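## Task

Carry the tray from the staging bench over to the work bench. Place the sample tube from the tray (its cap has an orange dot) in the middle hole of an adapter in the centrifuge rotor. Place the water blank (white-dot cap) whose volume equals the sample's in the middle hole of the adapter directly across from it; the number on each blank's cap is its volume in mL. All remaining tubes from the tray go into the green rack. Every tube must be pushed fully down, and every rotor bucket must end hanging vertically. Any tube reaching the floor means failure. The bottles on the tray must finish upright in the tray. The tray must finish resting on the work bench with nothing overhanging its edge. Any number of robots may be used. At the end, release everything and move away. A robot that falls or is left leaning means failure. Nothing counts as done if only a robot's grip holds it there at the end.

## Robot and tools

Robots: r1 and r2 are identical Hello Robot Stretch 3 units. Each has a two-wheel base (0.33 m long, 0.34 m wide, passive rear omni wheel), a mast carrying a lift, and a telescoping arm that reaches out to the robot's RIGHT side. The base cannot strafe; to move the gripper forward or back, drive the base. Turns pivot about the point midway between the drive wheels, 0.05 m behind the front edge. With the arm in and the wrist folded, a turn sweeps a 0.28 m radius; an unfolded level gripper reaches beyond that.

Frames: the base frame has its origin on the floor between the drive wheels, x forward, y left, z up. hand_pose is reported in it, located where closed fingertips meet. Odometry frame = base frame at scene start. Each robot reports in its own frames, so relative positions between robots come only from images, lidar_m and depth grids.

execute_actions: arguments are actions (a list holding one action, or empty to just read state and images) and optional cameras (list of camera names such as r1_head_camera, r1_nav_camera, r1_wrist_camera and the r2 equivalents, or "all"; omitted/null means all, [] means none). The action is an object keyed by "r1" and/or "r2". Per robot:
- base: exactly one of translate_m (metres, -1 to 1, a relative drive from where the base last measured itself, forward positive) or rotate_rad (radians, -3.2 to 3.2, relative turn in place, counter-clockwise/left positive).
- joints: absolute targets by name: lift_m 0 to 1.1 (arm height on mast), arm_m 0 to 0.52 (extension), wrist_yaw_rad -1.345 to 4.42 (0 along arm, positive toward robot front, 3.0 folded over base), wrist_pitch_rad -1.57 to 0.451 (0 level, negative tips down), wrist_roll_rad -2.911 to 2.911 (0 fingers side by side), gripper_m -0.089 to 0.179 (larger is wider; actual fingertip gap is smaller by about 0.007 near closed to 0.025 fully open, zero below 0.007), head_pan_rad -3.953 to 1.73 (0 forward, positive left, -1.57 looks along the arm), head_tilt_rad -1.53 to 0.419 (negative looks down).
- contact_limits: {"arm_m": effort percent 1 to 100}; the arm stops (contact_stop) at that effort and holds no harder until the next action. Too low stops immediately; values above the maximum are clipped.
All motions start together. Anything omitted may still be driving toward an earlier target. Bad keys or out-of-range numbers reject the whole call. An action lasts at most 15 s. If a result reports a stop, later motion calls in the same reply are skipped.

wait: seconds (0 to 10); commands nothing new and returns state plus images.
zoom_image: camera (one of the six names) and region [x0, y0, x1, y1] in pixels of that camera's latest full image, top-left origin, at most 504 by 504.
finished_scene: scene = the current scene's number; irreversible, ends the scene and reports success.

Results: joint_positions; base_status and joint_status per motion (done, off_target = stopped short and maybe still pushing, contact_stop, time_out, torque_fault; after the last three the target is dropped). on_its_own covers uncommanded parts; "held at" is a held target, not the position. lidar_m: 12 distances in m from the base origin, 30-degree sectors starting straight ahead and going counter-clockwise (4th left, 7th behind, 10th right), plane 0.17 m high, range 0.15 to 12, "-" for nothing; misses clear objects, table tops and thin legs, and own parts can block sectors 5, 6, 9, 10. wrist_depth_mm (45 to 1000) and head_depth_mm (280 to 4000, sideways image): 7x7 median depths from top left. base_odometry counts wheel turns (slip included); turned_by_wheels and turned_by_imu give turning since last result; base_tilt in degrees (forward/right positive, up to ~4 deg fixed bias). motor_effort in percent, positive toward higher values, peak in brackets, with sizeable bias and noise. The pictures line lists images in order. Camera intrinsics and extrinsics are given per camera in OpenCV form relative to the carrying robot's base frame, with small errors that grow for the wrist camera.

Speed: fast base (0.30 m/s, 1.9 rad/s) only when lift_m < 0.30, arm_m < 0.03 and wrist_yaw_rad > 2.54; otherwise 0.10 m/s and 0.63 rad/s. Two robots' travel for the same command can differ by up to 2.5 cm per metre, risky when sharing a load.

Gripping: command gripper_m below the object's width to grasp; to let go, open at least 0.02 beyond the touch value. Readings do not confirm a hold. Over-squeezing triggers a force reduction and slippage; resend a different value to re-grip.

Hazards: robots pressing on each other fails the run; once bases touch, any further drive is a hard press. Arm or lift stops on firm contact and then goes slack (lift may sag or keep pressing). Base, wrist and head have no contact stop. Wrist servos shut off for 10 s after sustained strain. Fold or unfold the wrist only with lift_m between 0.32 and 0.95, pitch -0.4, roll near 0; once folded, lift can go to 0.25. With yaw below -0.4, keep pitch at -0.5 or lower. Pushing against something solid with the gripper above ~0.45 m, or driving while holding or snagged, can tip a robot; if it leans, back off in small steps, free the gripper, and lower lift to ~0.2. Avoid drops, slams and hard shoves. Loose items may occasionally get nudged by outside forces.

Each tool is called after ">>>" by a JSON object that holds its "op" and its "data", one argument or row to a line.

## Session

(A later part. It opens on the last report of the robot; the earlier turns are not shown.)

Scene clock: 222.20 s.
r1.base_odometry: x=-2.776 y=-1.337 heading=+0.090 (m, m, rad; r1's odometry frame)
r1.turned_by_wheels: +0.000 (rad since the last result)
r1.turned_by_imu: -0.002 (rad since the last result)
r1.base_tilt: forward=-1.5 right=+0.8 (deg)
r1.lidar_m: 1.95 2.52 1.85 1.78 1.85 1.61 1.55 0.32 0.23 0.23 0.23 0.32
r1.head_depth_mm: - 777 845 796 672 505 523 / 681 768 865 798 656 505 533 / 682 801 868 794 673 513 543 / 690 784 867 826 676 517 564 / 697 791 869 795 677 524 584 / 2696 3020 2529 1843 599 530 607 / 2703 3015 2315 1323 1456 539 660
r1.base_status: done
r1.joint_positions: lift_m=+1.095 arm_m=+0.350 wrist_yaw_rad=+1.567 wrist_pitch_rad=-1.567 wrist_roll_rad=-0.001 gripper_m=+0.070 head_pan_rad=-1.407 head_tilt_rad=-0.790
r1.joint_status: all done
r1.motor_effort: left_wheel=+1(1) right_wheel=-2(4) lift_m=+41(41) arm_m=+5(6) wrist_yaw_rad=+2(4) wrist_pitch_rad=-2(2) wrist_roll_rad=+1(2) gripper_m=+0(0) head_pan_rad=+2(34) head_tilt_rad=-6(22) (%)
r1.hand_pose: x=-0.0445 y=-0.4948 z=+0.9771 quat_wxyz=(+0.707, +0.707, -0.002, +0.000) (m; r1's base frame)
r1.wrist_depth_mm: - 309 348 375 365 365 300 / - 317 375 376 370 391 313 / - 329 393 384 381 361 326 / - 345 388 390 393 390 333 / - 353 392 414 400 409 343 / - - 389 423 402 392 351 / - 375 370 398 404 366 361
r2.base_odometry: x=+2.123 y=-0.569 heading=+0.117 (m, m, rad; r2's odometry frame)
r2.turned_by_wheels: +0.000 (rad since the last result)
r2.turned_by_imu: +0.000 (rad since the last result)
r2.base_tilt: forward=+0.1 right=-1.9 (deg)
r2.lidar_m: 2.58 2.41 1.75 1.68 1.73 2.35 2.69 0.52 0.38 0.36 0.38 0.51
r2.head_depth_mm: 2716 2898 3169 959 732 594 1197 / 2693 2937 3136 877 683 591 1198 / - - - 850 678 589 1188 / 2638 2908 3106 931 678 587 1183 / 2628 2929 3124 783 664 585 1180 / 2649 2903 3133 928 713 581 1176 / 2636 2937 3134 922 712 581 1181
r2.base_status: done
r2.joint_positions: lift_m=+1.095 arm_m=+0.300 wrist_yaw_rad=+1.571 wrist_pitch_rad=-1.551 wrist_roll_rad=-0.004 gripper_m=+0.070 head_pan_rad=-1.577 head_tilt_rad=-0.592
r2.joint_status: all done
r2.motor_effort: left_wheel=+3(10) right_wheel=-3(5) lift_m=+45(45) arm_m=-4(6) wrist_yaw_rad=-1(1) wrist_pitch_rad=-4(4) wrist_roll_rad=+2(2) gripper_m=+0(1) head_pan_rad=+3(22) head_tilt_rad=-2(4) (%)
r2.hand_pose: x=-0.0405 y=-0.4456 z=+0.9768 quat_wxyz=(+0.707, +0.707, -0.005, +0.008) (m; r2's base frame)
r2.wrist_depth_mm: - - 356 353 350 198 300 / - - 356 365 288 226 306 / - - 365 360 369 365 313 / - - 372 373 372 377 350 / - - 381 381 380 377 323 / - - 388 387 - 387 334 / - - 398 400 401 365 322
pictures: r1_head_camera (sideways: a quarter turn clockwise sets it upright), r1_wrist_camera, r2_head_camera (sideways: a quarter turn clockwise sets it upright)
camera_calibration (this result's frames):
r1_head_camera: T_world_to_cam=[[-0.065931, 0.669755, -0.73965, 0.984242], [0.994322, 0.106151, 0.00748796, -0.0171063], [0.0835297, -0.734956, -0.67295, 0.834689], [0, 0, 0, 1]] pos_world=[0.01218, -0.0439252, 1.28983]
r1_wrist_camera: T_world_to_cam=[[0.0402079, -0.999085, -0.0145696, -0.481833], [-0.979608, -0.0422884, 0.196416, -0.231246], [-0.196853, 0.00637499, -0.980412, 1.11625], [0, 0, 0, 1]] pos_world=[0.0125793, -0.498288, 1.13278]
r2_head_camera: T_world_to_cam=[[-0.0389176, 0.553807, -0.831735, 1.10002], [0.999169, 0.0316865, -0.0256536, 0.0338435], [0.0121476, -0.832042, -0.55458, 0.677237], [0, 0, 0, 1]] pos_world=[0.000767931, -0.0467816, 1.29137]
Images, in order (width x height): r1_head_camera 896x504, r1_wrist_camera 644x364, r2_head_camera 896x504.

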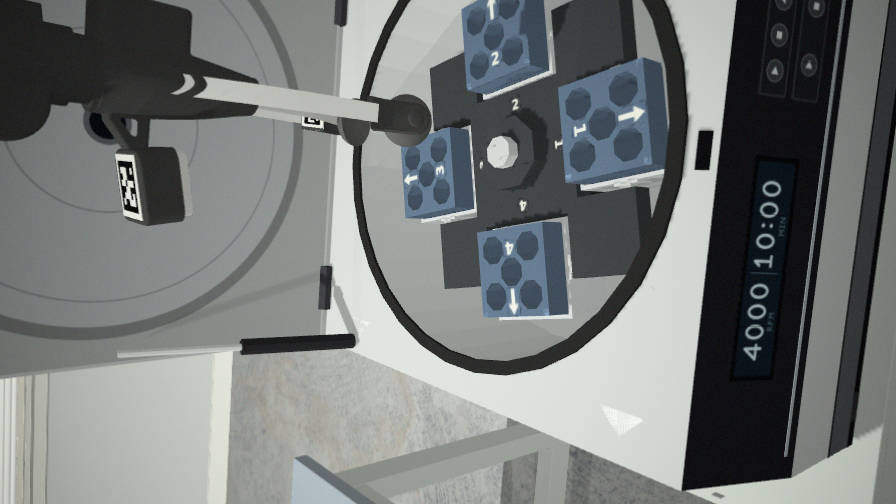

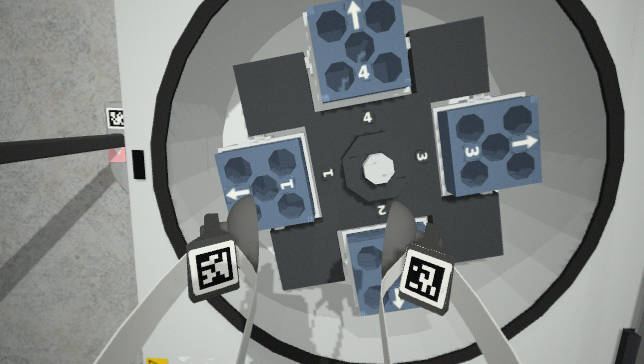

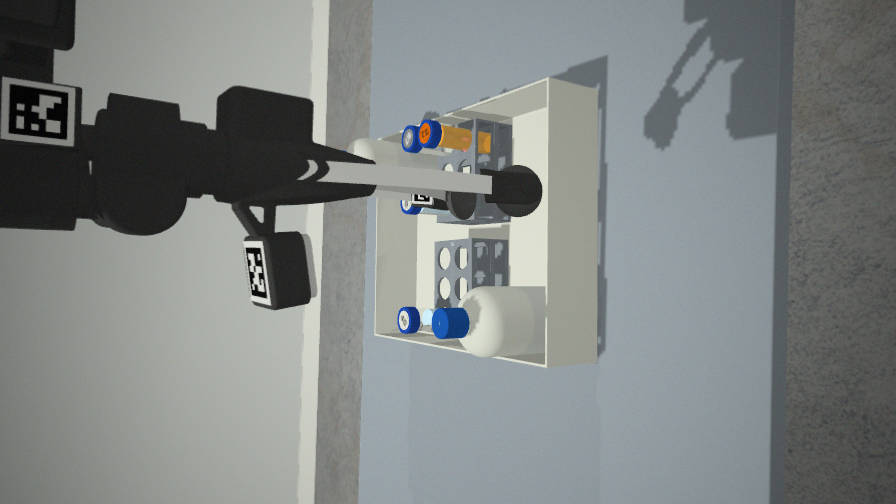

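>>> {"op": "execute_actions", "data": {
  "actions": [
    {"r1":{"base":{"translate_m":1.0},"joints":{"arm_m":0.45,"head_pan_rad":-1.57,"head_tilt_rad":-0.7}},"r2":{"base":{"rotate_rad":0.3},"joints":{"arm_m":0.05}}}
  ],
  "cameras": ["r1_wrist_camera"]
}}

>>> {"op": "execute_actions", "data": {
  "actions": [
    {"r1":{"base":{"translate_m":0.1}},"r2":{"base":{"translate_m":-0.36}}}
  ],
  "cameras": ["r1_wrist_camera","r1_head_camera"]
}}

>>> {"op": "execute_actions", "data": {
  "actions": [
    {"r2":{"base":{"rotate_rad":-0.3},"joints":{"head_pan_rad":-1.9}}}
  ],
  "cameras": ["r2_head_camera"]
}}

Scene clock: 254.07 s.
r1.base_odometry: x=-1.780 y=-1.247 heading=+0.090 (m, m, rad; r1's odometry frame)
r1.turned_by_wheels: +0.000 (rad since the last result)
r1.turned_by_imu: -0.002 (rad since the last result)
r1.base_tilt: forward=-1.7 right=+0.5 (deg)
r1.lidar_m: 2.71 2.52 1.85 1.78 1.85 2.54 0.89 0.53 0.93 0.91 0.95 0.96
r1.head_depth_mm: 2618 2874 2953 886 704 584 498 / 2579 2876 2932 888 705 584 499 / 2639 2970 2946 859 703 584 500 / 925 2902 2985 818 704 585 500 / 1193 2737 2695 868 706 584 501 / 2543 2867 2998 876 598 577 501 / 2541 2800 2973 869 554 574 502
r1.base_status: done
r1.joint_positions: lift_m=+1.095 arm_m=+0.450 wrist_yaw_rad=+1.567 wrist_pitch_rad=-1.567 wrist_roll_rad=-0.001 gripper_m=+0.070 head_pan_rad=-1.563 head_tilt_rad=-0.705
r1.joint_status: all done
r1.motor_effort: left_wheel=+1(5) right_wheel=-2(4) lift_m=+41(41) arm_m=+5(4) wrist_yaw_rad=+2(1) wrist_pitch_rad=-2(2) wrist_roll_rad=+1(1) gripper_m=+1(1) head_pan_rad=-3(15) head_tilt_rad=+2(18) (%)
r1.hand_pose: x=-0.0445 y=-0.5948 z=+0.9771 quat_wxyz=(+0.707, +0.707, -0.002, +0.000) (m; r1's base frame)
r1.wrist_depth_mm: 356 345 347 292 341 338 342 / 362 352 356 352 353 348 351 / 376 368 366 355 361 336 361 / 382 377 380 317 371 239 370 / 403 394 366 390 375 255 383 / 415 409 411 403 405 399 397 / 434 423 421 418 415 411 412
r2.base_odometry: x=+2.123 y=-0.569 heading=+0.417 (m, m, rad; r2's odometry frame)
r2.turned_by_wheels: +0.300 (rad since the last result)
r2.turned_by_imu: +0.297 (rad since the last result)
r2.base_tilt: forward=+0.0 right=-2.1 (deg)
r2.lidar_m: 2.58 1.91 1.67 1.67 1.96 3.51 0.71 0.42 0.36 0.36 0.43 0.92
r2.head_depth_mm: - - - - - 594 536 / - - - - - - 1144 / - - - 986 675 588 1185 / 2750 3052 3273 980 658 586 1209 / 2850 3139 3279 978 - 599 1205 / 2957 3299 3249 927 703 616 1207 / 3028 3423 3232 922 713 1273 1047
r2.base_status: done
r2.joint_positions: lift_m=+1.095 arm_m=+0.050 wrist_yaw_rad=+1.571 wrist_pitch_rad=-1.552 wrist_roll_rad=-0.004 gripper_m=+0.070 head_pan_rad=-1.577 head_tilt_rad=-0.593
r2.joint_status: all done
r2.motor_effort: left_wheel=-3(10) right_wheel=+2(6) lift_m=+45(45) arm_m=-4(4) wrist_yaw_rad=-1(1) wrist_pitch_rad=-3(3) wrist_roll_rad=+1(2) gripper_m=+1(1) head_pan_rad=+4(4) head_tilt_rad=-3(3) (%)
r2.hand_pose: x=-0.0408 y=-0.1957 z=+0.9768 quat_wxyz=(+0.707, +0.707, -0.005, +0.008) (m; r2's base frame)
r2.wrist_depth_mm: - - - - - 361 355 / - - - - - 363 367 / - - - - - 370 376 / - - - - 975 375 381 / - - - - 388 384 379 / - - - - - 397 365 / - - - - 406 407 367
pictures: r1_wrist_camera
camera_calibration (this result's frames):
r1_wrist_camera: T_world_to_cam=[[0.0402075, -0.999085, -0.0145696, -0.581742], [-0.979608, -0.042288, 0.196416, -0.235474], [-0.196853, 0.00637507, -0.980412, 1.11688], [0, 0, 0, 1]] pos_world=[0.0125793, -0.598288, 1.13278]
Images, in order (width x height): r1_wrist_camera 644x364.

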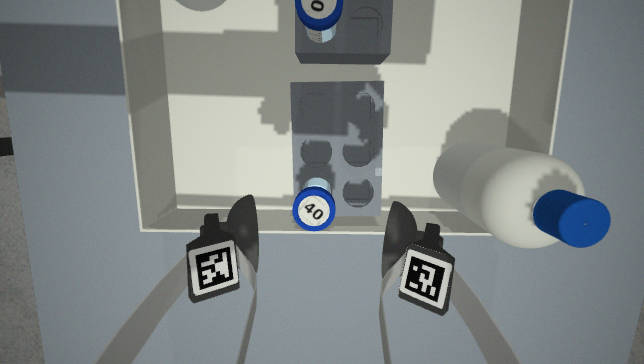

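Scene clock: 258.63 s.
r1.base_odometry: x=-1.680 y=-1.238 heading=+0.090 (m, m, rad; r1's odometry frame)
r1.turned_by_wheels: +0.000 (rad since the last result)
r1.turned_by_imu: +0.000 (rad since the last result)
r1.base_tilt: forward=-1.8 right=+0.6 (deg)
r1.lidar_m: 2.62 2.52 1.84 1.78 1.85 2.53 0.89 0.62 0.95 0.91 0.95 0.87
r1.head_depth_mm: 2602 2901 2919 891 685 584 498 / 2575 2882 2966 828 688 584 498 / 2594 2935 2938 793 703 585 499 / 2632 2910 2978 863 704 585 500 / 2550 2867 2958 857 556 580 501 / 2508 2845 2970 899 689 587 502 / 839 2692 2835 898 713 589 501
r1.base_status: done
r1.joint_positions: lift_m=+1.095 arm_m=+0.450 wrist_yaw_rad=+1.567 wrist_pitch_rad=-1.567 wrist_roll_rad=-0.001 gripper_m=+0.070 head_pan_rad=-1.563 head_tilt_rad=-0.705
r1.joint_status: not commanded
r1.motor_effort: left_wheel=+1(6) right_wheel=-2(3) lift_m=+41(41) arm_m=+4(5) wrist_yaw_rad=+1(1) wrist_pitch_rad=-2(2) wrist_roll_rad=+1(1) gripper_m=-1(1) head_pan_rad=-2(2) head_tilt_rad=+3(3) (%)
r1.hand_pose: x=-0.0445 y=-0.5948 z=+0.9771 quat_wxyz=(+0.707, +0.707, -0.002, +0.000) (m; r1's base frame)
r1.wrist_depth_mm: 350 214 306 235 303 315 341 / 360 223 334 297 351 347 352 / 373 364 368 307 363 358 361 / 390 380 380 353 375 369 375 / 399 391 389 353 377 359 386 / 414 408 387 338 338 266 398 / 426 423 418 419 415 247 410
r2.base_odometry: x=+1.794 y=-0.714 heading=+0.417 (m, m, rad; r2's odometry frame)
r2.turned_by_wheels: +0.000 (rad since the last result)
r2.turned_by_imu: +0.000 (rad since the last result)
r2.base_tilt: forward=+0.0 right=-2.0 (deg)
r2.lidar_m: 2.93 2.03 1.78 1.78 2.08 3.73 0.51 0.30 0.26 0.26 0.31 0.55
r2.head_depth_mm: - - - - - 593 500 / - - - - - - 493 / - - - 984 701 587 507 / 2656 2913 3156 839 658 587 495 / 797 2885 2879 937 - 585 494 / 509 598 3052 841 655 581 515 / 2917 3304 3215 812 663 581 526
r2.base_status: done
r2.joint_positions: lift_m=+1.095 arm_m=+0.050 wrist_yaw_rad=+1.571 wrist_pitch_rad=-1.552 wrist_roll_rad=-0.004 gripper_m=+0.070 head_pan_rad=-1.577 head_tilt_rad=-0.593
r2.joint_status: not commanded
r2.motor_effort: left_wheel=-3(11) right_wheel=+2(3) lift_m=+45(45) arm_m=-4(4) wrist_yaw_rad=+0(0) wrist_pitch_rad=-3(3) wrist_roll_rad=+1(2) gripper_m=+1(1) head_pan_rad=+3(3) head_tilt_rad=-3(2) (%)
r2.hand_pose: x=-0.0408 y=-0.1957 z=+0.9768 quat_wxyz=(+0.707, +0.707, -0.005, +0.008) (m; r2's base frame)
r2.wrist_depth_mm: - - - - 361 359 336 / - - - - 362 368 341 / - - - - 372 374 354 / - - - 920 376 378 379 / - - - 389 378 385 390 / - - - 394 - 394 392 / - - - 396 406 398 409
pictures: r1_head_camera (sideways: a quarter turn clockwise sets it upright), r1_wrist_camera
camera_calibration (this result's frames):
r1_head_camera: T_world_to_cam=[[0.0394699, 0.606342, -0.794224, 1.05473], [0.998731, -0.0488195, 0.0123624, -0.0234803], [-0.0312778, -0.793704, -0.6075, 0.750251], [0, 0, 0, 1]] pos_world=[0.00528644, -0.0451988, 1.29376]
r1_wrist_camera: T_world_to_cam=[[0.0402075, -0.999085, -0.0145696, -0.581742], [-0.979608, -0.042288, 0.196416, -0.235474], [-0.196853, 0.00637507, -0.980412, 1.11688], [0, 0, 0, 1]] pos_world=[0.0125792, -0.598288, 1.13278]
Images, in order (width x height): r1_head_camera 896x504, r1_wrist_camera 644x364.

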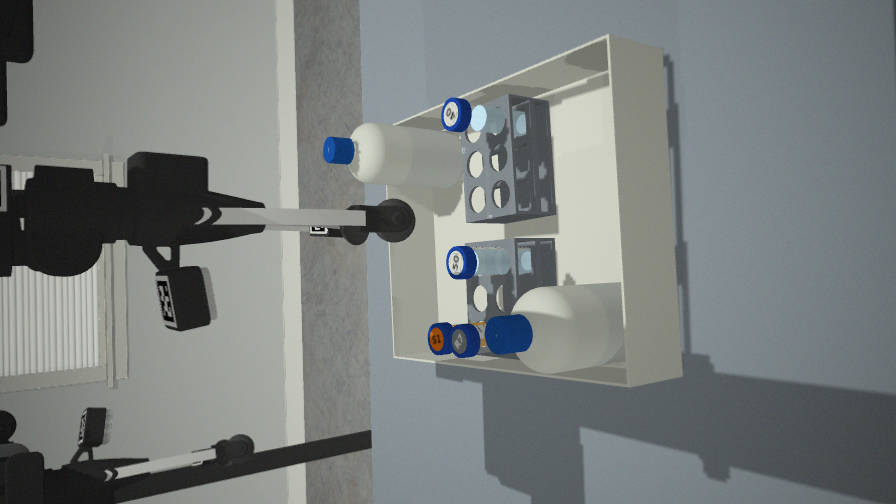

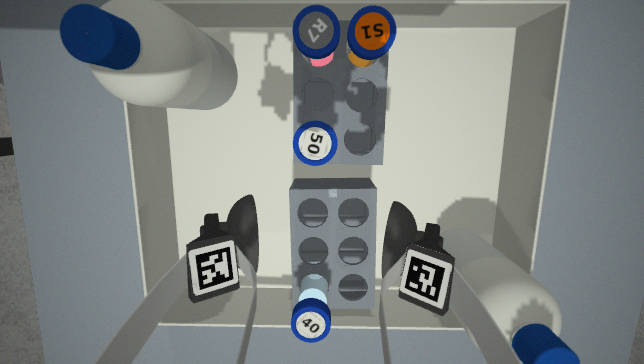

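Scene clock: 260.40 s.
r1.base_odometry: x=-1.680 y=-1.238 heading=+0.090 (m, m, rad; r1's odometry frame)
r1.turned_by_wheels: +0.000 (rad since the last result)
r1.turned_by_imu: +0.000 (rad since the last result)
r1.base_tilt: forward=-1.7 right=+0.5 (deg)
r1.lidar_m: 2.62 2.52 1.84 1.78 1.85 2.53 0.89 0.62 0.95 0.91 0.95 0.86
r1.head_depth_mm: 2657 2912 2925 887 684 582 498 / 2572 2884 2929 827 689 584 498 / 2631 2962 2940 792 705 584 500 / 2631 2918 2957 862 704 585 500 / 2572 2834 2966 857 558 580 500 / 2591 2822 2859 900 690 588 501 / 1111 1270 2865 901 710 588 502
r1.base_status: not commanded
r1.joint_positions: lift_m=+1.095 arm_m=+0.450 wrist_yaw_rad=+1.567 wrist_pitch_rad=-1.567 wrist_roll_rad=-0.001 gripper_m=+0.070 head_pan_rad=-1.563 head_tilt_rad=-0.705
r1.joint_status: not commanded
r1.motor_effort: left_wheel=+1(1) right_wheel=-2(2) lift_m=+41(40) arm_m=+5(4) wrist_yaw_rad=+2(1) wrist_pitch_rad=-2(2) wrist_roll_rad=+1(1) gripper_m=+0(1) head_pan_rad=-3(3) head_tilt_rad=+3(5) (%)
r1.hand_pose: x=-0.0445 y=-0.5948 z=+0.9771 quat_wxyz=(+0.707, +0.707, -0.002, +0.000) (m; r1's base frame)
r1.wrist_depth_mm: 347 214 307 235 303 314 343 / 362 223 335 295 352 347 349 / 371 365 367 303 361 357 361 / 385 381 378 353 374 363 373 / 402 392 391 356 375 357 386 / 413 406 384 336 339 266 399 / 437 426 420 419 418 246 407
r2.base_odometry: x=+1.794 y=-0.714 heading=+0.117 (m, m, rad; r2's odometry frame)
r2.turned_by_wheels: -0.300 (rad since the last result)
r2.turned_by_imu: -0.297 (rad since the last result)
r2.base_tilt: forward=-0.2 right=-2.0 (deg)
r2.lidar_m: 1.25 2.55 1.85 1.78 1.84 2.49 2.33 0.38 0.28 0.26 0.27 0.37
r2.head_depth_mm: - 3404 3372 957 732 594 1149 / - 3211 3349 955 729 592 533 / - 3103 3183 - 682 588 508 / - - - - - 589 507 / - - - - - 556 499 / - - - 965 695 582 491 / - - 2833 963 - 580 491
r2.base_status: done
r2.joint_positions: lift_m=+1.095 arm_m=+0.050 wrist_yaw_rad=+1.571 wrist_pitch_rad=-1.553 wrist_roll_rad=-0.004 gripper_m=+0.070 head_pan_rad=-1.893 head_tilt_rad=-0.593
r2.joint_status: all done
r2.motor_effort: left_wheel=+3(10) right_wheel=-2(6) lift_m=+45(46) arm_m=-4(4) wrist_yaw_rad=+0(1) wrist_pitch_rad=-3(3) wrist_roll_rad=+2(2) gripper_m=+1(1) head_pan_rad=-2(22) head_tilt_rad=-4(3) (%)
r2.hand_pose: x=-0.0408 y=-0.1956 z=+0.9768 quat_wxyz=(+0.707, +0.707, -0.005, +0.008) (m; r2's base frame)
r2.wrist_depth_mm: - - - - 356 363 361 / - - - - 364 366 368 / - - - - 368 373 375 / - - - - 371 383 385 / - - - - 385 389 387 / - - - - - 393 399 / - - - - 402 411 404
pictures: r2_head_camera (sideways: a quarter turn clockwise sets it upright)
camera_calibration (this result's frames):
r2_head_camera: T_world_to_cam=[[0.135201, 0.53865, -0.831611, 1.0988], [0.959531, -0.280434, -0.0256451, 0.0340742], [-0.247026, -0.794489, -0.554766, 0.67906], [0, 0, 0, 1]] pos_world=[-0.0135076, -0.042805, 1.29136]
Images, in order (width x height): r2_head_camera 896x504.

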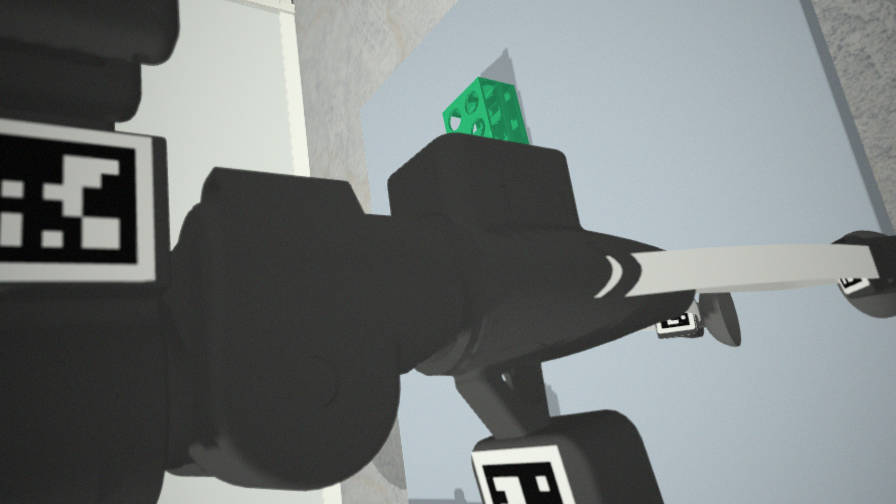

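>>> {"op": "execute_actions", "data": {
  "actions": [
    {"r1":{"base":{"translate_m":0.035},"joints":{"arm_m":0.446,"lift_m":1.02}},"r2":{"base":{"translate_m":-0.36},"joints":{"arm_m":0.47}}}
  ],
  "cameras": ["r1_wrist_camera","r1_head_camera","r2_wrist_camera"]
}}

Scene clock: 270.43 s.
r1.base_odometry: x=-1.645 y=-1.235 heading=+0.090 (m, m, rad; r1's odometry frame)
r1.turned_by_wheels: +0.000 (rad since the last result)
r1.turned_by_imu: -0.001 (rad since the last result)
r1.base_tilt: forward=-1.7 right=+0.5 (deg)
r1.lidar_m: 2.58 2.51 1.84 1.78 1.85 2.53 0.89 0.65 0.95 0.91 0.95 0.83
r1.head_depth_mm: 2560 - 2916 888 663 584 498 / 2535 2919 2926 789 703 583 499 / 2495 2845 2794 845 703 583 499 / 2540 2930 2787 864 570 584 499 / 2547 2850 2808 864 569 580 500 / 2574 2807 2994 900 711 587 500 / 2539 2823 2979 898 711 589 502
r1.base_status: done
r1.joint_positions: lift_m=+1.020 arm_m=+0.446 wrist_yaw_rad=+1.567 wrist_pitch_rad=-1.567 wrist_roll_rad=-0.001 gripper_m=+0.070 head_pan_rad=-1.563 head_tilt_rad=-0.705
r1.joint_status: all done
r1.motor_effort: left_wheel=+1(3) right_wheel=-2(3) lift_m=+30(34) arm_m=-4(5) wrist_yaw_rad=+2(2) wrist_pitch_rad=-2(2) wrist_roll_rad=+1(1) gripper_m=+0(1) head_pan_rad=-3(2) head_tilt_rad=+4(3) (%)
r1.hand_pose: x=-0.0445 y=-0.5915 z=+0.9026 quat_wxyz=(+0.707, +0.707, -0.002, +0.000) (m; r1's base frame)
r1.wrist_depth_mm: 154 241 274 239 238 271 240 / 146 165 283 167 167 280 239 / 153 173 291 285 286 289 252 / 306 302 301 238 297 297 264 / 317 307 310 246 304 306 266 / 326 287 325 260 273 315 279 / 341 332 331 271 328 257 323
r2.base_odometry: x=+1.436 y=-0.756 heading=+0.117 (m, m, rad; r2's odometry frame)
r2.turned_by_wheels: +0.000 (rad since the last result)
r2.turned_by_imu: +0.001 (rad since the last result)
r2.base_tilt: forward=+0.0 right=-1.9 (deg)
r2.lidar_m: 1.00 2.53 1.85 1.77 1.83 2.48 1.98 2.15 0.28 0.27 0.28 0.38
r2.head_depth_mm: - 3300 3370 2330 1793 1457 1226 / - 3175 3374 2346 1781 1373 534 / - 3084 3260 2321 1670 589 509 / 2752 2999 3164 2115 721 586 494 / 2646 2884 3056 932 719 585 493 / 2541 - 3008 910 697 582 492 / - 2630 2896 920 688 581 490
r2.base_status: done
r2.joint_positions: lift_m=+1.095 arm_m=+0.470 wrist_yaw_rad=+1.570 wrist_pitch_rad=-1.553 wrist_roll_rad=-0.003 gripper_m=+0.070 head_pan_rad=-1.893 head_tilt_rad=-0.593
r2.joint_status: all done
r2.motor_effort: left_wheel=+2(4) right_wheel=-2(6) lift_m=+45(46) arm_m=+3(4) wrist_yaw_rad=+0(0) wrist_pitch_rad=-3(3) wrist_roll_rad=+1(2) gripper_m=+1(1) head_pan_rad=-2(2) head_tilt_rad=-2(4) (%)
r2.hand_pose: x=-0.0408 y=-0.6147 z=+0.9768 quat_wxyz=(+0.707, +0.707, -0.005, +0.007) (m; r2's base frame)
r2.wrist_depth_mm: 348 351 350 353 360 360 359 / 350 353 360 357 361 363 370 / 358 366 361 357 369 371 378 / 368 373 373 319 375 373 379 / 377 381 378 382 385 388 389 / 383 382 387 390 - 391 395 / 393 391 398 401 396 405 410
pictures: r1_head_camera (sideways: a quarter turn clockwise sets it upright), r1_wrist_camera, r2_wrist_camera
camera_calibration (this result's frames):
r1_head_camera: T_world_to_cam=[[0.0394702, 0.606337, -0.794227, 1.05474], [0.998731, -0.0488199, 0.0123627, -0.0234807], [-0.0312781, -0.793708, -0.607495, 0.750244], [0, 0, 0, 1]] pos_world=[0.00528642, -0.0451989, 1.29376]
r1_wrist_camera: T_world_to_cam=[[0.0402077, -0.999085, -0.0145696, -0.579543], [-0.979608, -0.0422882, 0.196416, -0.220696], [-0.196853, 0.00637502, -0.980412, 1.04379], [0, 0, 0, 1]] pos_world=[0.0125793, -0.595, 1.05825]
r2_wrist_camera: T_world_to_cam=[[-0.00631563, -0.999674, 0.0247189, -0.638189], [-0.993685, 0.00904331, 0.111843, -0.104273], [-0.11203, -0.0238564, -0.993418, 1.11021], [0, 0, 0, 1]] pos_world=[0.0167311, -0.610552, 1.13034]
Images, in order (width x height): r1_head_camera 896x504, r1_wrist_camera 644x364, r2_wrist_camera 644x364.

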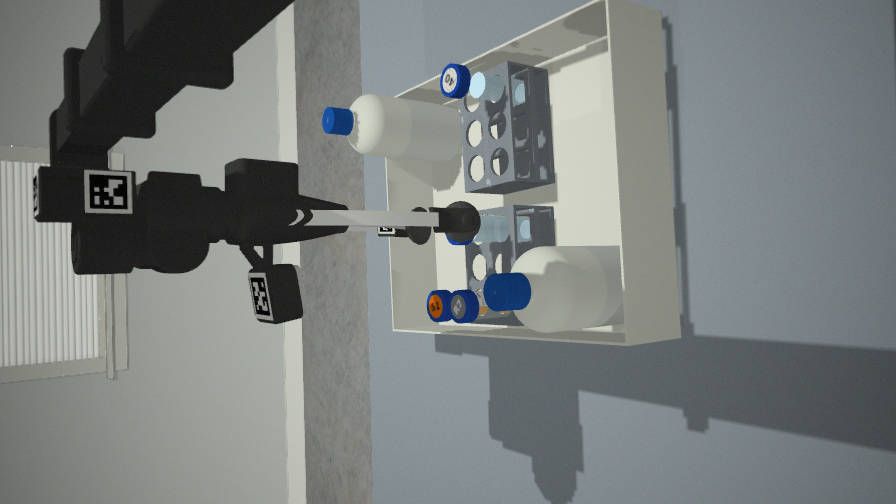

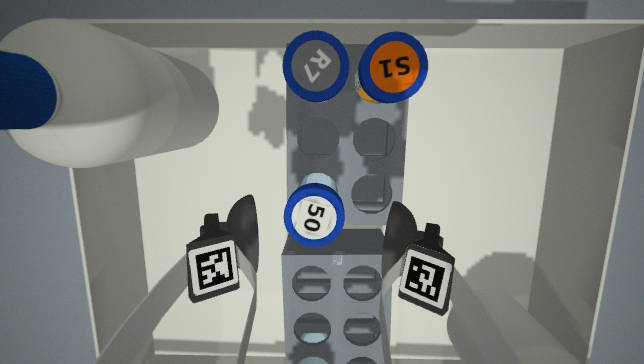

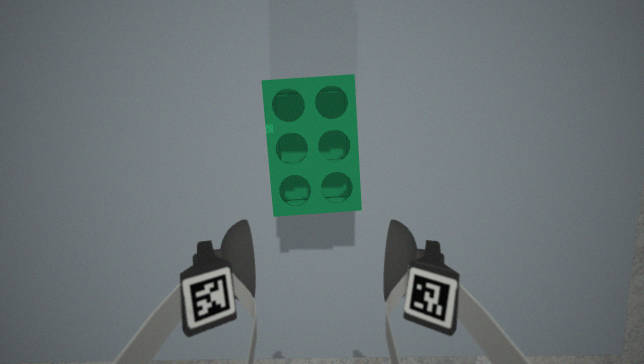

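>>> {"op": "execute_actions", "data": {
  "actions": [
    {"r1":{"joints":{"arm_m":0.443,"lift_m":0.985}},"r2":{"base":{"translate_m":0.3},"joints":{"arm_m":0.3}}}
  ],
  "cameras": ["r1_wrist_camera"]
}}

>>> {"op": "execute_actions", "data": {
  "actions": [
    {"r1":{"joints":{"gripper_m":0.005}}}
  ],
  "cameras": ["r1_wrist_camera"]
}}

>>> {"op": "execute_actions", "data": {
  "actions": [
    {"r1":{"joints":{"lift_m":1.095}}}
  ],
  "cameras": ["r1_wrist_camera","r1_head_camera"]
}}

Scene clock: 281.60 s.
r1.base_odometry: x=-1.645 y=-1.235 heading=+0.090 (m, m, rad; r1's odometry frame)
r1.turned_by_wheels: +0.000 (rad since the last result)
r1.turned_by_imu: -0.001 (rad since the last result)
r1.base_tilt: forward=-1.6 right=+0.6 (deg)
r1.lidar_m: 2.58 2.51 1.85 1.78 1.85 2.53 0.89 0.65 0.95 0.91 0.95 0.83
r1.head_depth_mm: 2587 2781 - 890 663 584 499 / 2562 - 2818 788 701 583 499 / 2552 2908 2839 856 703 584 499 / 2553 - 2764 870 572 584 500 / 2540 2863 2992 865 569 580 500 / 2551 2854 2960 900 711 589 501 / 1183 2763 2854 900 712 589 502
r1.base_status: not commanded
r1.joint_positions: lift_m=+0.985 arm_m=+0.443 wrist_yaw_rad=+1.567 wrist_pitch_rad=-1.567 wrist_roll_rad=-0.001 gripper_m=+0.070 head_pan_rad=-1.563 head_tilt_rad=-0.705
r1.joint_status: all done
r1.motor_effort: left_wheel=+1(1) right_wheel=-2(2) lift_m=+29(30) arm_m=-4(4) wrist_yaw_rad=+2(2) wrist_pitch_rad=-2(2) wrist_roll_rad=+1(1) gripper_m=+0(0) head_pan_rad=-3(3) head_tilt_rad=+3(4) (%)
r1.hand_pose: x=-0.0445 y=-0.5885 z=+0.8676 quat_wxyz=(+0.707, +0.707, -0.002, +0.000) (m; r1's base frame)
r1.wrist_depth_mm: 129 191 213 131 130 210 207 / 122 159 251 134 133 247 244 / 127 166 257 199 251 253 243 / 201 267 267 203 262 263 242 / 224 276 273 146 268 269 244 / 236 282 285 218 250 278 243 / 236 291 294 226 289 261 235
r2.base_odometry: x=+1.734 y=-0.721 heading=+0.117 (m, m, rad; r2's odometry frame)
r2.turned_by_wheels: +0.000 (rad since the last result)
r2.turned_by_imu: -0.001 (rad since the last result)
r2.base_tilt: forward=-0.2 right=-1.9 (deg)
r2.lidar_m: 0.95 2.55 1.85 1.77 1.84 2.50 2.27 0.38 0.28 0.26 0.27 0.37
r2.head_depth_mm: - 3350 3346 2340 732 593 934 / - 3212 3351 950 727 591 533 / 2869 3067 3304 944 724 589 508 / 2735 2976 3179 938 721 587 495 / 2657 2827 3071 938 719 584 493 / - - 2935 924 715 583 492 / - 2730 2907 920 712 580 490
r2.base_status: done
r2.joint_positions: lift_m=+1.095 arm_m=+0.300 wrist_yaw_rad=+1.570 wrist_pitch_rad=-1.553 wrist_roll_rad=-0.003 gripper_m=+0.070 head_pan_rad=-1.893 head_tilt_rad=-0.593
r2.joint_status: all done
r2.motor_effort: left_wheel=+3(10) right_wheel=-2(3) lift_m=+45(45) arm_m=-4(5) wrist_yaw_rad=+0(0) wrist_pitch_rad=-3(3) wrist_roll_rad=+2(1) gripper_m=+1(1) head_pan_rad=-2(2) head_tilt_rad=-2(3) (%)
r2.hand_pose: x=-0.0408 y=-0.4456 z=+0.9768 quat_wxyz=(+0.707, +0.707, -0.005, +0.007) (m; r2's base frame)
r2.wrist_depth_mm: - 352 349 352 357 357 360 / - 360 358 358 358 362 363 / - 362 367 372 370 377 373 / - 372 370 374 376 377 383 / - 380 384 376 386 387 391 / - 390 384 386 - 398 396 / - - 395 400 396 404 407
pictures: r1_wrist_camera
camera_calibration (this result's frames):
r1_wrist_camera: T_world_to_cam=[[0.0402075, -0.999085, -0.0145696, -0.577054], [-0.979608, -0.042288, 0.196416, -0.213697], [-0.196853, 0.00637506, -0.980412, 1.00947], [0, 0, 0, 1]] pos_world=[0.0125793, -0.591998, 1.02326]
Images, in order (width x height): r1_wrist_camera 644x364.

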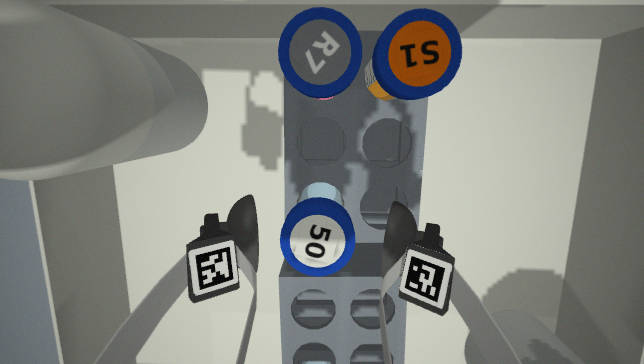

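Scene clock: 282.73 s.
r1.base_odometry: x=-1.645 y=-1.235 heading=+0.090 (m, m, rad; r1's odometry frame)
r1.turned_by_wheels: +0.000 (rad since the last result)
r1.turned_by_imu: +0.000 (rad since the last result)
r1.base_tilt: forward=-1.5 right=+0.6 (deg)
r1.lidar_m: 2.59 2.51 1.84 1.78 1.85 2.53 0.89 0.65 0.94 0.91 0.95 0.83
r1.head_depth_mm: 2611 2818 - 888 664 583 498 / 2607 - 2805 788 702 584 499 / 2547 2917 2820 857 704 585 498 / 2561 - 2738 869 572 586 501 / 2547 2828 2973 864 568 580 501 / 2571 2853 2970 898 709 587 501 / 1185 2742 2867 901 712 588 501
r1.base_status: not commanded
r1.joint_positions: lift_m=+0.985 arm_m=+0.443 wrist_yaw_rad=+1.567 wrist_pitch_rad=-1.567 wrist_roll_rad=-0.001 gripper_m=+0.006 head_pan_rad=-1.563 head_tilt_rad=-0.705
r1.joint_status: all done
r1.motor_effort: left_wheel=+1(1) right_wheel=-2(1) lift_m=+29(29) arm_m=-4(4) wrist_yaw_rad=+2(2) wrist_pitch_rad=-2(2) wrist_roll_rad=+1(1) gripper_m=-11(88) head_pan_rad=-3(2) head_tilt_rad=+3(3) (%)
r1.hand_pose: x=-0.0445 y=-0.5885 z=+0.8676 quat_wxyz=(+0.707, +0.707, -0.002, +0.000) (m; r1's base frame)
r1.wrist_depth_mm: 129 192 213 130 130 210 207 / 122 159 251 134 133 247 243 / 128 166 258 199 253 254 244 / 202 266 265 203 259 263 243 / 224 274 275 143 269 271 242 / 236 282 287 218 280 278 242 / 235 284 293 226 271 257 234
r2.base_odometry: x=+1.734 y=-0.721 heading=+0.117 (m, m, rad; r2's odometry frame)
r2.turned_by_wheels: +0.000 (rad since the last result)
r2.turned_by_imu: +0.000 (rad since the last result)
r2.base_tilt: forward=-0.1 right=-2.0 (deg)
r2.lidar_m: 0.95 2.55 1.85 1.78 1.83 2.49 2.28 0.38 0.28 0.26 0.27 0.37
r2.head_depth_mm: - 3362 3388 2360 731 593 936 / - 3233 3342 950 730 591 534 / 2864 3081 3315 943 726 589 508 / 2779 2977 3192 940 722 587 494 / 2641 2831 3098 935 719 584 493 / - - 2917 929 714 582 492 / - 2700 2903 920 713 582 490
r2.base_status: not commanded
r2.joint_positions: lift_m=+1.095 arm_m=+0.300 wrist_yaw_rad=+1.570 wrist_pitch_rad=-1.553 wrist_roll_rad=-0.003 gripper_m=+0.070 head_pan_rad=-1.893 head_tilt_rad=-0.593
r2.joint_status: not commanded
r2.motor_effort: left_wheel=+3(3) right_wheel=-2(2) lift_m=+45(46) arm_m=-4(4) wrist_yaw_rad=-1(0) wrist_pitch_rad=-3(3) wrist_roll_rad=+1(1) gripper_m=+1(1) head_pan_rad=-2(2) head_tilt_rad=-3(2) (%)
r2.hand_pose: x=-0.0408 y=-0.4456 z=+0.9768 quat_wxyz=(+0.707, +0.707, -0.005, +0.007) (m; r2's base frame)
r2.wrist_depth_mm: - 345 352 357 355 357 359 / - 360 354 364 360 365 370 / - 364 364 366 370 368 377 / - 375 372 375 377 387 381 / - 382 378 381 389 389 388 / - 394 395 382 - 393 398 / - - 395 400 399 404 407
pictures: r1_wrist_camera
camera_calibration (this result's frames):
r1_wrist_camera: T_world_to_cam=[[0.0402074, -0.999085, -0.0145696, -0.577052], [-0.979608, -0.0422879, 0.196416, -0.213696], [-0.196853, 0.00637509, -0.980412, 1.00946], [0, 0, 0, 1]] pos_world=[0.0125793, -0.591996, 1.02326]
Images, in order (width x height): r1_wrist_camera 644x364.

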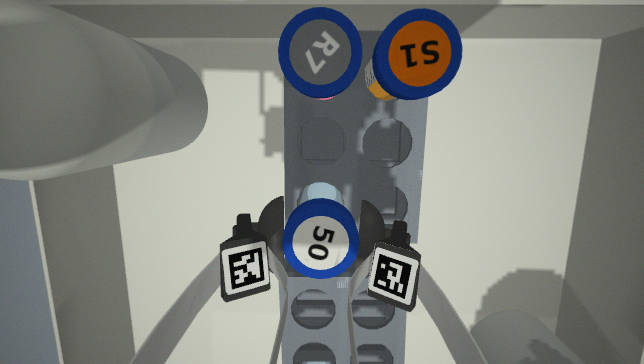

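Scene clock: 284.57 s.
r1.base_odometry: x=-1.645 y=-1.235 heading=+0.090 (m, m, rad; r1's odometry frame)
r1.turned_by_wheels: +0.000 (rad since the last result)
r1.turned_by_imu: +0.000 (rad since the last result)
r1.base_tilt: forward=-1.6 right=+0.6 (deg)
r1.lidar_m: 2.59 2.52 1.84 1.78 1.85 2.54 0.89 0.65 0.95 0.91 0.95 0.83
r1.head_depth_mm: 2631 2901 2926 888 663 582 498 / 2580 2918 2965 791 700 584 498 / 2599 2969 2954 854 702 583 499 / 2584 2918 2957 791 572 585 499 / 2558 2840 2962 865 570 579 500 / 2539 2837 2949 897 709 587 502 / 1182 2757 2817 901 711 589 502
r1.base_status: not commanded
r1.joint_positions: lift_m=+1.095 arm_m=+0.443 wrist_yaw_rad=+1.567 wrist_pitch_rad=-1.567 wrist_roll_rad=-0.001 gripper_m=+0.006 head_pan_rad=-1.563 head_tilt_rad=-0.705
r1.joint_status: all done
r1.motor_effort: left_wheel=+1(1) right_wheel=-2(2) lift_m=+42(43) arm_m=-4(4) wrist_yaw_rad=+2(2) wrist_pitch_rad=-2(2) wrist_roll_rad=+1(1) gripper_m=-11(12) head_pan_rad=-2(2) head_tilt_rad=+2(3) (%)
r1.hand_pose: x=-0.0445 y=-0.5885 z=+0.9771 quat_wxyz=(+0.707, +0.707, -0.002, +0.000) (m; r1's base frame)
r1.wrist_depth_mm: 352 347 349 345 341 344 341 / 363 220 324 296 350 345 352 / 375 227 361 359 362 361 360 / 387 380 378 332 374 366 374 / 400 391 391 143 381 375 385 / 417 406 409 339 360 340 394 / - 421 378 348 349 260 413
r2.base_odometry: x=+1.734 y=-0.721 heading=+0.117 (m, m, rad; r2's odometry frame)
r2.turned_by_wheels: +0.000 (rad since the last result)
r2.turned_by_imu: +0.000 (rad since the last result)
r2.base_tilt: forward=-0.1 right=-2.1 (deg)
r2.lidar_m: 0.95 2.54 1.85 1.77 1.83 2.49 2.27 0.38 0.28 0.26 0.27 0.37
r2.head_depth_mm: - 3365 3404 2362 732 594 938 / - 3231 3381 947 727 591 533 / 2843 3075 3318 941 724 590 508 / 2774 2990 3131 935 721 587 495 / 2644 2831 3098 933 717 583 492 / - - 2906 927 713 582 492 / - 2706 2904 923 712 581 491
r2.base_status: not commanded
r2.joint_positions: lift_m=+1.095 arm_m=+0.300 wrist_yaw_rad=+1.570 wrist_pitch_rad=-1.553 wrist_roll_rad=-0.003 gripper_m=+0.070 head_pan_rad=-1.893 head_tilt_rad=-0.593
r2.joint_status: not commanded
r2.motor_effort: left_wheel=+3(3) right_wheel=-2(2) lift_m=+45(45) arm_m=-4(4) wrist_yaw_rad=+0(0) wrist_pitch_rad=-3(3) wrist_roll_rad=+1(1) gripper_m=+1(1) head_pan_rad=-3(1) head_tilt_rad=-2(2) (%)
r2.hand_pose: x=-0.0408 y=-0.4456 z=+0.9768 quat_wxyz=(+0.707, +0.707, -0.005, +0.007) (m; r2's base frame)
r2.wrist_depth_mm: - 352 354 354 356 362 360 / - 356 358 359 367 367 370 / - 366 363 369 366 366 370 / - 376 375 377 380 379 382 / - 385 379 383 381 398 389 / - 391 388 389 - 394 395 / - - 397 396 401 402 407
pictures: r1_head_camera (sideways: a quarter turn clockwise sets it upright), r1_wrist_camera
camera_calibration (this result's frames):
r1_head_camera: T_world_to_cam=[[0.0394703, 0.606337, -0.794228, 1.05474], [0.998731, -0.04882, 0.0123627, -0.0234808], [-0.0312782, -0.793708, -0.607495, 0.750244], [0, 0, 0, 1]] pos_world=[0.00528641, -0.0451989, 1.29376]
r1_wrist_camera: T_world_to_cam=[[0.0402074, -0.999085, -0.0145696, -0.575457], [-0.979608, -0.0422879, 0.196416, -0.235203], [-0.196853, 0.00637509, -0.980412, 1.11682], [0, 0, 0, 1]] pos_world=[0.0125793, -0.591996, 1.13276]
Images, in order (width x height): r1_head_camera 896x504, r1_wrist_camera 644x364.

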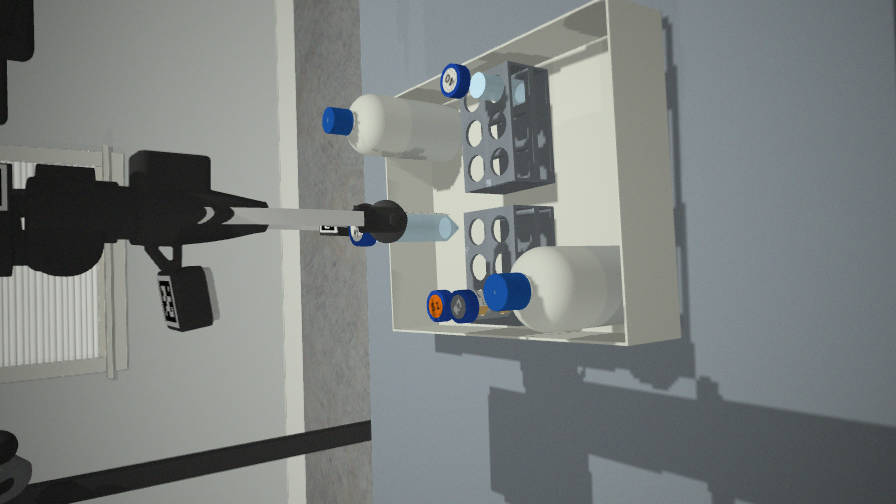

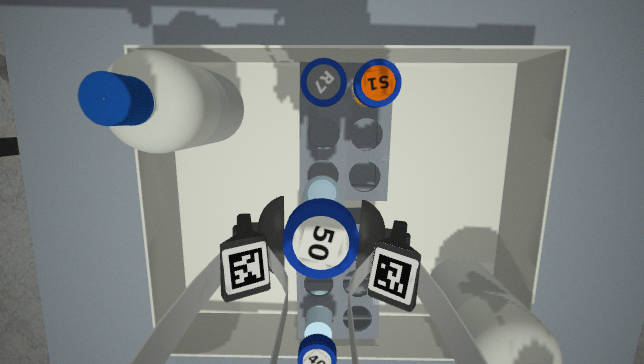

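>>> {"op": "execute_actions", "data": {
  "actions": [
    {"r1":{"base":{"translate_m":-1.0},"joints":{"arm_m":0.393,"head_tilt_rad":-0.85}},"r2":{"base":{"translate_m":0.308},"joints":{"head_pan_rad":-1.57,"head_tilt_rad":-0.7}}}
  ],
  "cameras": ["r1_wrist_camera","r1_head_camera"]
}}

>>> {"op": "execute_actions", "data": {
  "actions": [
    {"r1":{"joints":{"lift_m":1.01}},"r2":{"joints":{"arm_m":0.48,"lift_m":1.03}}}
  ],
  "cameras": ["r1_wrist_camera","r1_head_camera","r2_wrist_camera"]
}}

Scene clock: 301.90 s.
r1.base_odometry: x=-2.641 y=-1.325 heading=+0.090 (m, m, rad; r1's odometry frame)
r1.turned_by_wheels: +0.000 (rad since the last result)
r1.turned_by_imu: -0.001 (rad since the last result)
r1.base_tilt: forward=-1.7 right=+0.6 (deg)
r1.lidar_m: 1.82 2.52 1.84 1.78 1.85 1.75 1.69 0.32 0.23 0.23 0.23 0.45
r1.head_depth_mm: 703 802 875 758 630 531 648 / 701 802 883 750 637 528 649 / - 799 875 777 647 526 651 / 684 797 833 804 575 523 648 / 673 777 862 711 574 525 646 / 2605 2854 2318 1762 863 741 674 / 2604 2819 2231 1708 1449 1323 990
r1.base_status: done
r1.joint_positions: lift_m=+1.095 arm_m=+0.393 wrist_yaw_rad=+1.568 wrist_pitch_rad=-1.567 wrist_roll_rad=-0.001 gripper_m=+0.006 head_pan_rad=-1.563 head_tilt_rad=-0.839
r1.joint_status: all done
r1.motor_effort: left_wheel=+1(3) right_wheel=-2(5) lift_m=+41(41) arm_m=-4(4) wrist_yaw_rad=+2(2) wrist_pitch_rad=-2(2) wrist_roll_rad=+1(1) gripper_m=-10(10) head_pan_rad=-2(3) head_tilt_rad=-7(26) (%)
r1.hand_pose: x=-0.0445 y=-0.5385 z=+0.9771 quat_wxyz=(+0.707, +0.707, -0.002, +0.000) (m; r1's base frame)
r1.wrist_depth_mm: - 547 540 538 545 541 - / - 316 312 315 312 310 309 / - 322 392 450 439 320 319 / - 337 405 371 398 345 326 / - 353 420 143 399 379 335 / - 366 402 403 392 386 347 / - 372 441 433 431 386 347
r2.base_odometry: x=+2.040 y=-0.685 heading=+0.117 (m, m, rad; r2's odometry frame)
r2.turned_by_wheels: +0.000 (rad since the last result)
r2.turned_by_imu: -0.001 (rad since the last result)
r2.base_tilt: forward=+0.0 right=-2.0 (deg)
r2.lidar_m: 1.23 2.56 1.85 1.78 1.84 2.49 2.58 0.37 0.27 0.26 0.27 0.37
r2.head_depth_mm: 2575 2895 2720 829 664 554 508 / 2627 3057 2703 825 662 553 505 / - - 1045 757 618 551 504 / 2553 2791 1033 778 615 548 502 / 2569 2891 2649 757 612 548 501 / 2563 2906 2652 738 600 546 500 / 2600 2875 2611 779 609 544 498
r2.base_status: done
r2.joint_positions: lift_m=+1.095 arm_m=+0.300 wrist_yaw_rad=+1.570 wrist_pitch_rad=-1.553 wrist_roll_rad=-0.003 gripper_m=+0.070 head_pan_rad=-1.577 head_tilt_rad=-0.691
r2.joint_status: all done
r2.motor_effort: left_wheel=+4(10) right_wheel=-3(3) lift_m=+46(45) arm_m=-4(4) wrist_yaw_rad=+0(1) wrist_pitch_rad=-3(3) wrist_roll_rad=+1(1) gripper_m=+1(1) head_pan_rad=+3(23) head_tilt_rad=-2(11) (%)
r2.hand_pose: x=-0.0408 y=-0.4456 z=+0.9768 quat_wxyz=(+0.707, +0.707, -0.005, +0.007) (m; r2's base frame)
r2.wrist_depth_mm: - 352 353 350 349 300 354 / - 358 357 356 361 320 362 / - 368 361 364 361 341 371 / - 373 376 373 374 312 323 / - 381 374 376 347 321 360 / - 390 388 394 - 393 396 / - - 393 397 404 404 407
pictures: r1_head_camera (sideways: a quarter turn clockwise sets it upright), r1_wrist_camera
camera_calibration (this result's frames):
r1_head_camera: T_world_to_cam=[[0.0387251, 0.707272, -0.70588, 0.939593], [0.998737, -0.0500282, 0.00466455, -0.0134571], [-0.0320148, -0.705169, -0.708316, 0.881391], [0, 0, 0, 1]] pos_world=[0.00527188, -0.0436909, 1.28761]
r1_wrist_camera: T_world_to_cam=[[0.0403084, -0.999081, -0.0145696, -0.525496], [-0.979604, -0.0423869, 0.196416, -0.233142], [-0.196853, 0.00635519, -0.980412, 1.11649], [0, 0, 0, 1]] pos_world=[0.0125796, -0.541991, 1.13276]
Images, in order (width x height): r1_head_camera 896x504, r1_wrist_camera 644x364.

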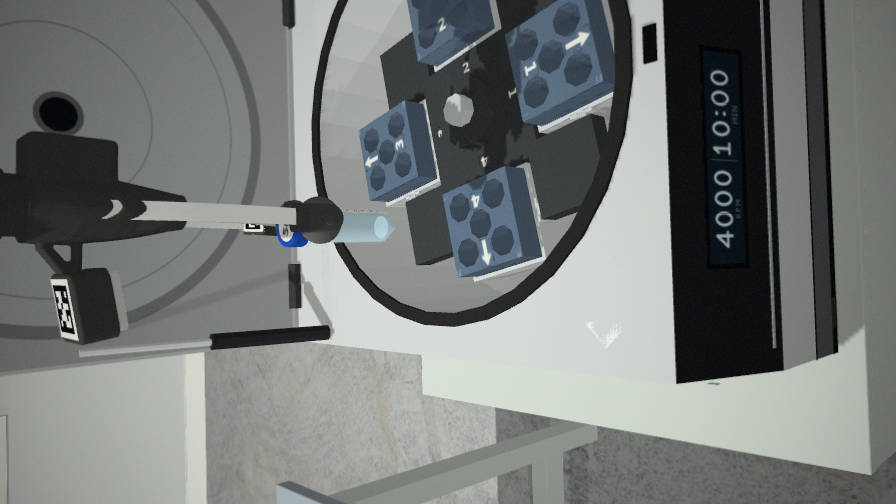

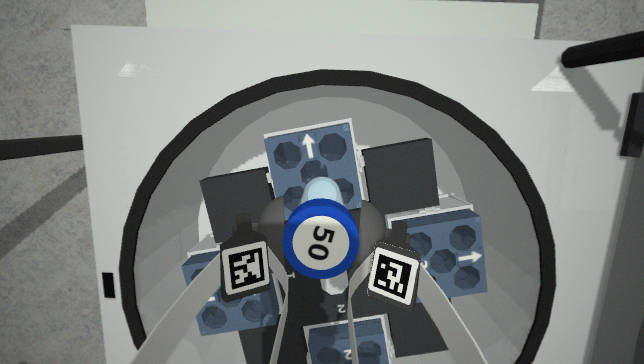

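Scene clock: 304.47 s.
r1.base_odometry: x=-2.641 y=-1.325 heading=+0.090 (m, m, rad; r1's odometry frame)
r1.turned_by_wheels: +0.000 (rad since the last result)
r1.turned_by_imu: +0.000 (rad since the last result)
r1.base_tilt: forward=-1.7 right=+0.5 (deg)
r1.lidar_m: 1.82 2.52 1.84 1.78 1.85 1.75 1.69 0.32 0.23 0.23 0.23 0.45
r1.head_depth_mm: - 823 878 760 630 531 649 / 715 801 881 746 635 528 649 / - - 871 767 647 525 650 / - 779 862 738 574 524 651 / 691 774 862 710 574 523 646 / 2598 2820 2333 1756 861 739 674 / 2609 2811 2258 1709 1436 1323 992
r1.base_status: not commanded
r1.joint_positions: lift_m=+1.010 arm_m=+0.393 wrist_yaw_rad=+1.568 wrist_pitch_rad=-1.567 wrist_roll_rad=-0.001 gripper_m=+0.006 head_pan_rad=-1.563 head_tilt_rad=-0.839
r1.joint_status: all done
r1.motor_effort: left_wheel=+1(1) right_wheel=-2(2) lift_m=+29(35) arm_m=-4(4) wrist_yaw_rad=+2(2) wrist_pitch_rad=-2(2) wrist_roll_rad=+1(2) gripper_m=-11(12) head_pan_rad=-3(3) head_tilt_rad=-8(7) (%)
r1.hand_pose: x=-0.0445 y=-0.5385 z=+0.8926 quat_wxyz=(+0.707, +0.707, -0.002, +0.000) (m; r1's base frame)
r1.wrist_depth_mm: 229 227 227 226 224 225 223 / 237 234 230 249 230 230 230 / 243 242 362 364 413 247 236 / 252 285 325 282 310 346 242 / 259 327 324 143 318 321 251 / 271 340 334 310 308 316 268 / 281 320 324 320 343 336 274
r2.base_odometry: x=+2.040 y=-0.685 heading=+0.117 (m, m, rad; r2's odometry frame)
r2.turned_by_wheels: +0.000 (rad since the last result)
r2.turned_by_imu: +0.000 (rad since the last result)
r2.base_tilt: forward=-0.1 right=-1.9 (deg)
r2.lidar_m: 1.23 2.55 1.85 1.77 1.84 2.50 2.57 0.38 0.27 0.26 0.27 0.37
r2.head_depth_mm: - 2937 2707 827 664 554 508 / 2642 2873 2706 823 661 553 505 / - - 2692 742 619 551 503 / 2543 2837 1029 779 615 548 502 / 2570 2924 2646 756 613 546 500 / 2557 2893 2620 738 601 545 499 / 2578 2916 2619 776 607 543 498
r2.base_status: not commanded
r2.joint_positions: lift_m=+1.030 arm_m=+0.480 wrist_yaw_rad=+1.570 wrist_pitch_rad=-1.553 wrist_roll_rad=-0.003 gripper_m=+0.070 head_pan_rad=-1.577 head_tilt_rad=-0.691
r2.joint_status: all done
r2.motor_effort: left_wheel=+3(4) right_wheel=-3(3) lift_m=+30(36) arm_m=+4(3) wrist_yaw_rad=+0(0) wrist_pitch_rad=-3(3) wrist_roll_rad=+1(1) gripper_m=+1(1) head_pan_rad=+3(4) head_tilt_rad=-3(4) (%)
r2.hand_pose: x=-0.0408 y=-0.6247 z=+0.9123 quat_wxyz=(+0.707, +0.707, -0.005, +0.007) (m; r2's base frame)
r2.wrist_depth_mm: 260 285 282 249 290 291 296 / 261 293 288 284 294 296 302 / 258 299 298 245 302 288 308 / 263 305 301 249 306 177 168 / 265 309 300 190 311 180 139 / 319 315 322 322 - 325 326 / 324 323 329 327 336 330 335
pictures: r1_head_camera (sideways: a quarter turn clockwise sets it upright), r1_wrist_camera, r2_wrist_camera
camera_calibration (this result's frames):
r1_head_camera: T_world_to_cam=[[0.0387253, 0.707272, -0.70588, 0.939594], [0.998737, -0.0500286, 0.00466455, -0.0134571], [-0.0320151, -0.705169, -0.708316, 0.881391], [0, 0, 0, 1]] pos_world=[0.00527187, -0.043691, 1.28761]
r1_wrist_camera: T_world_to_cam=[[0.040308, -0.999081, -0.0145696, -0.526727], [-0.979604, -0.0423865, 0.196416, -0.21654], [-0.196853, 0.00635527, -0.980412, 1.03362], [0, 0, 0, 1]] pos_world=[0.0125796, -0.541991, 1.04823]
r2_wrist_camera: T_world_to_cam=[[-0.0063293, -0.999674, 0.0247188, -0.646588], [-0.993685, 0.00905689, 0.111843, -0.0969562], [-0.11203, -0.0238548, -0.993418, 1.04586], [0, 0, 0, 1]] pos_world=[0.0167311, -0.620551, 1.0658]
Images, in order (width x height): r1_head_camera 896x504, r1_wrist_camera 644x364, r2_wrist_camera 644x364.

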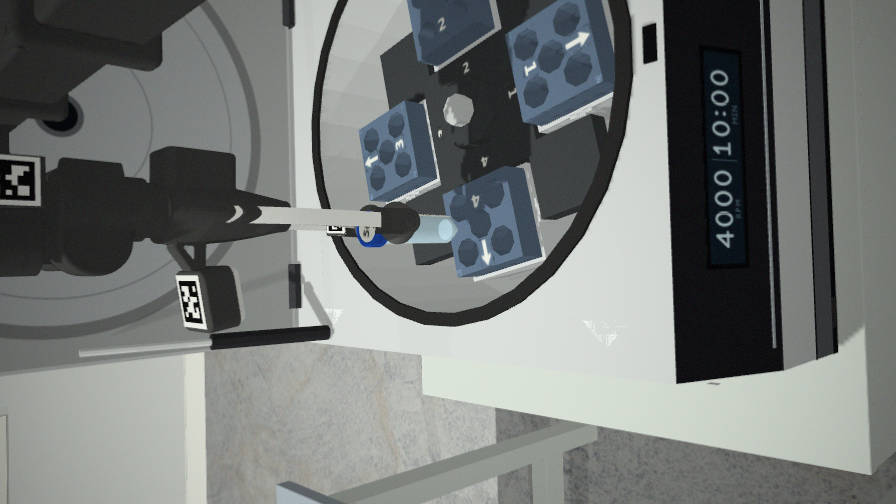

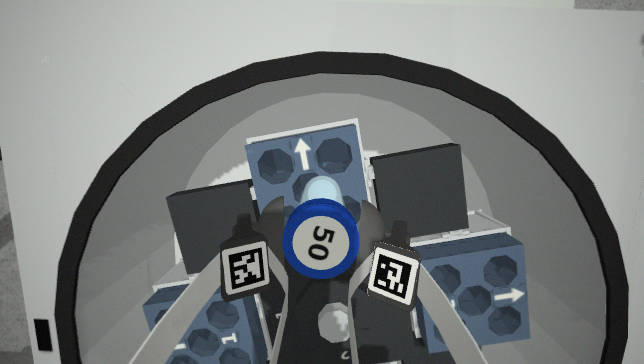

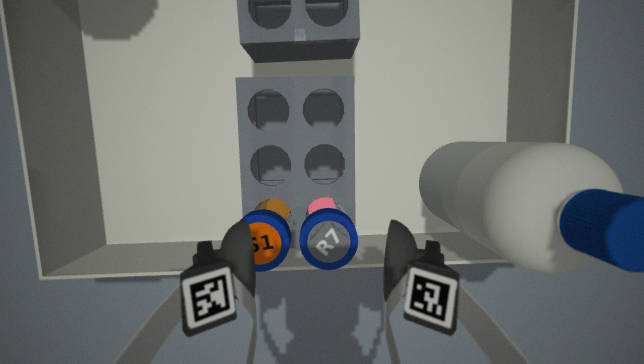

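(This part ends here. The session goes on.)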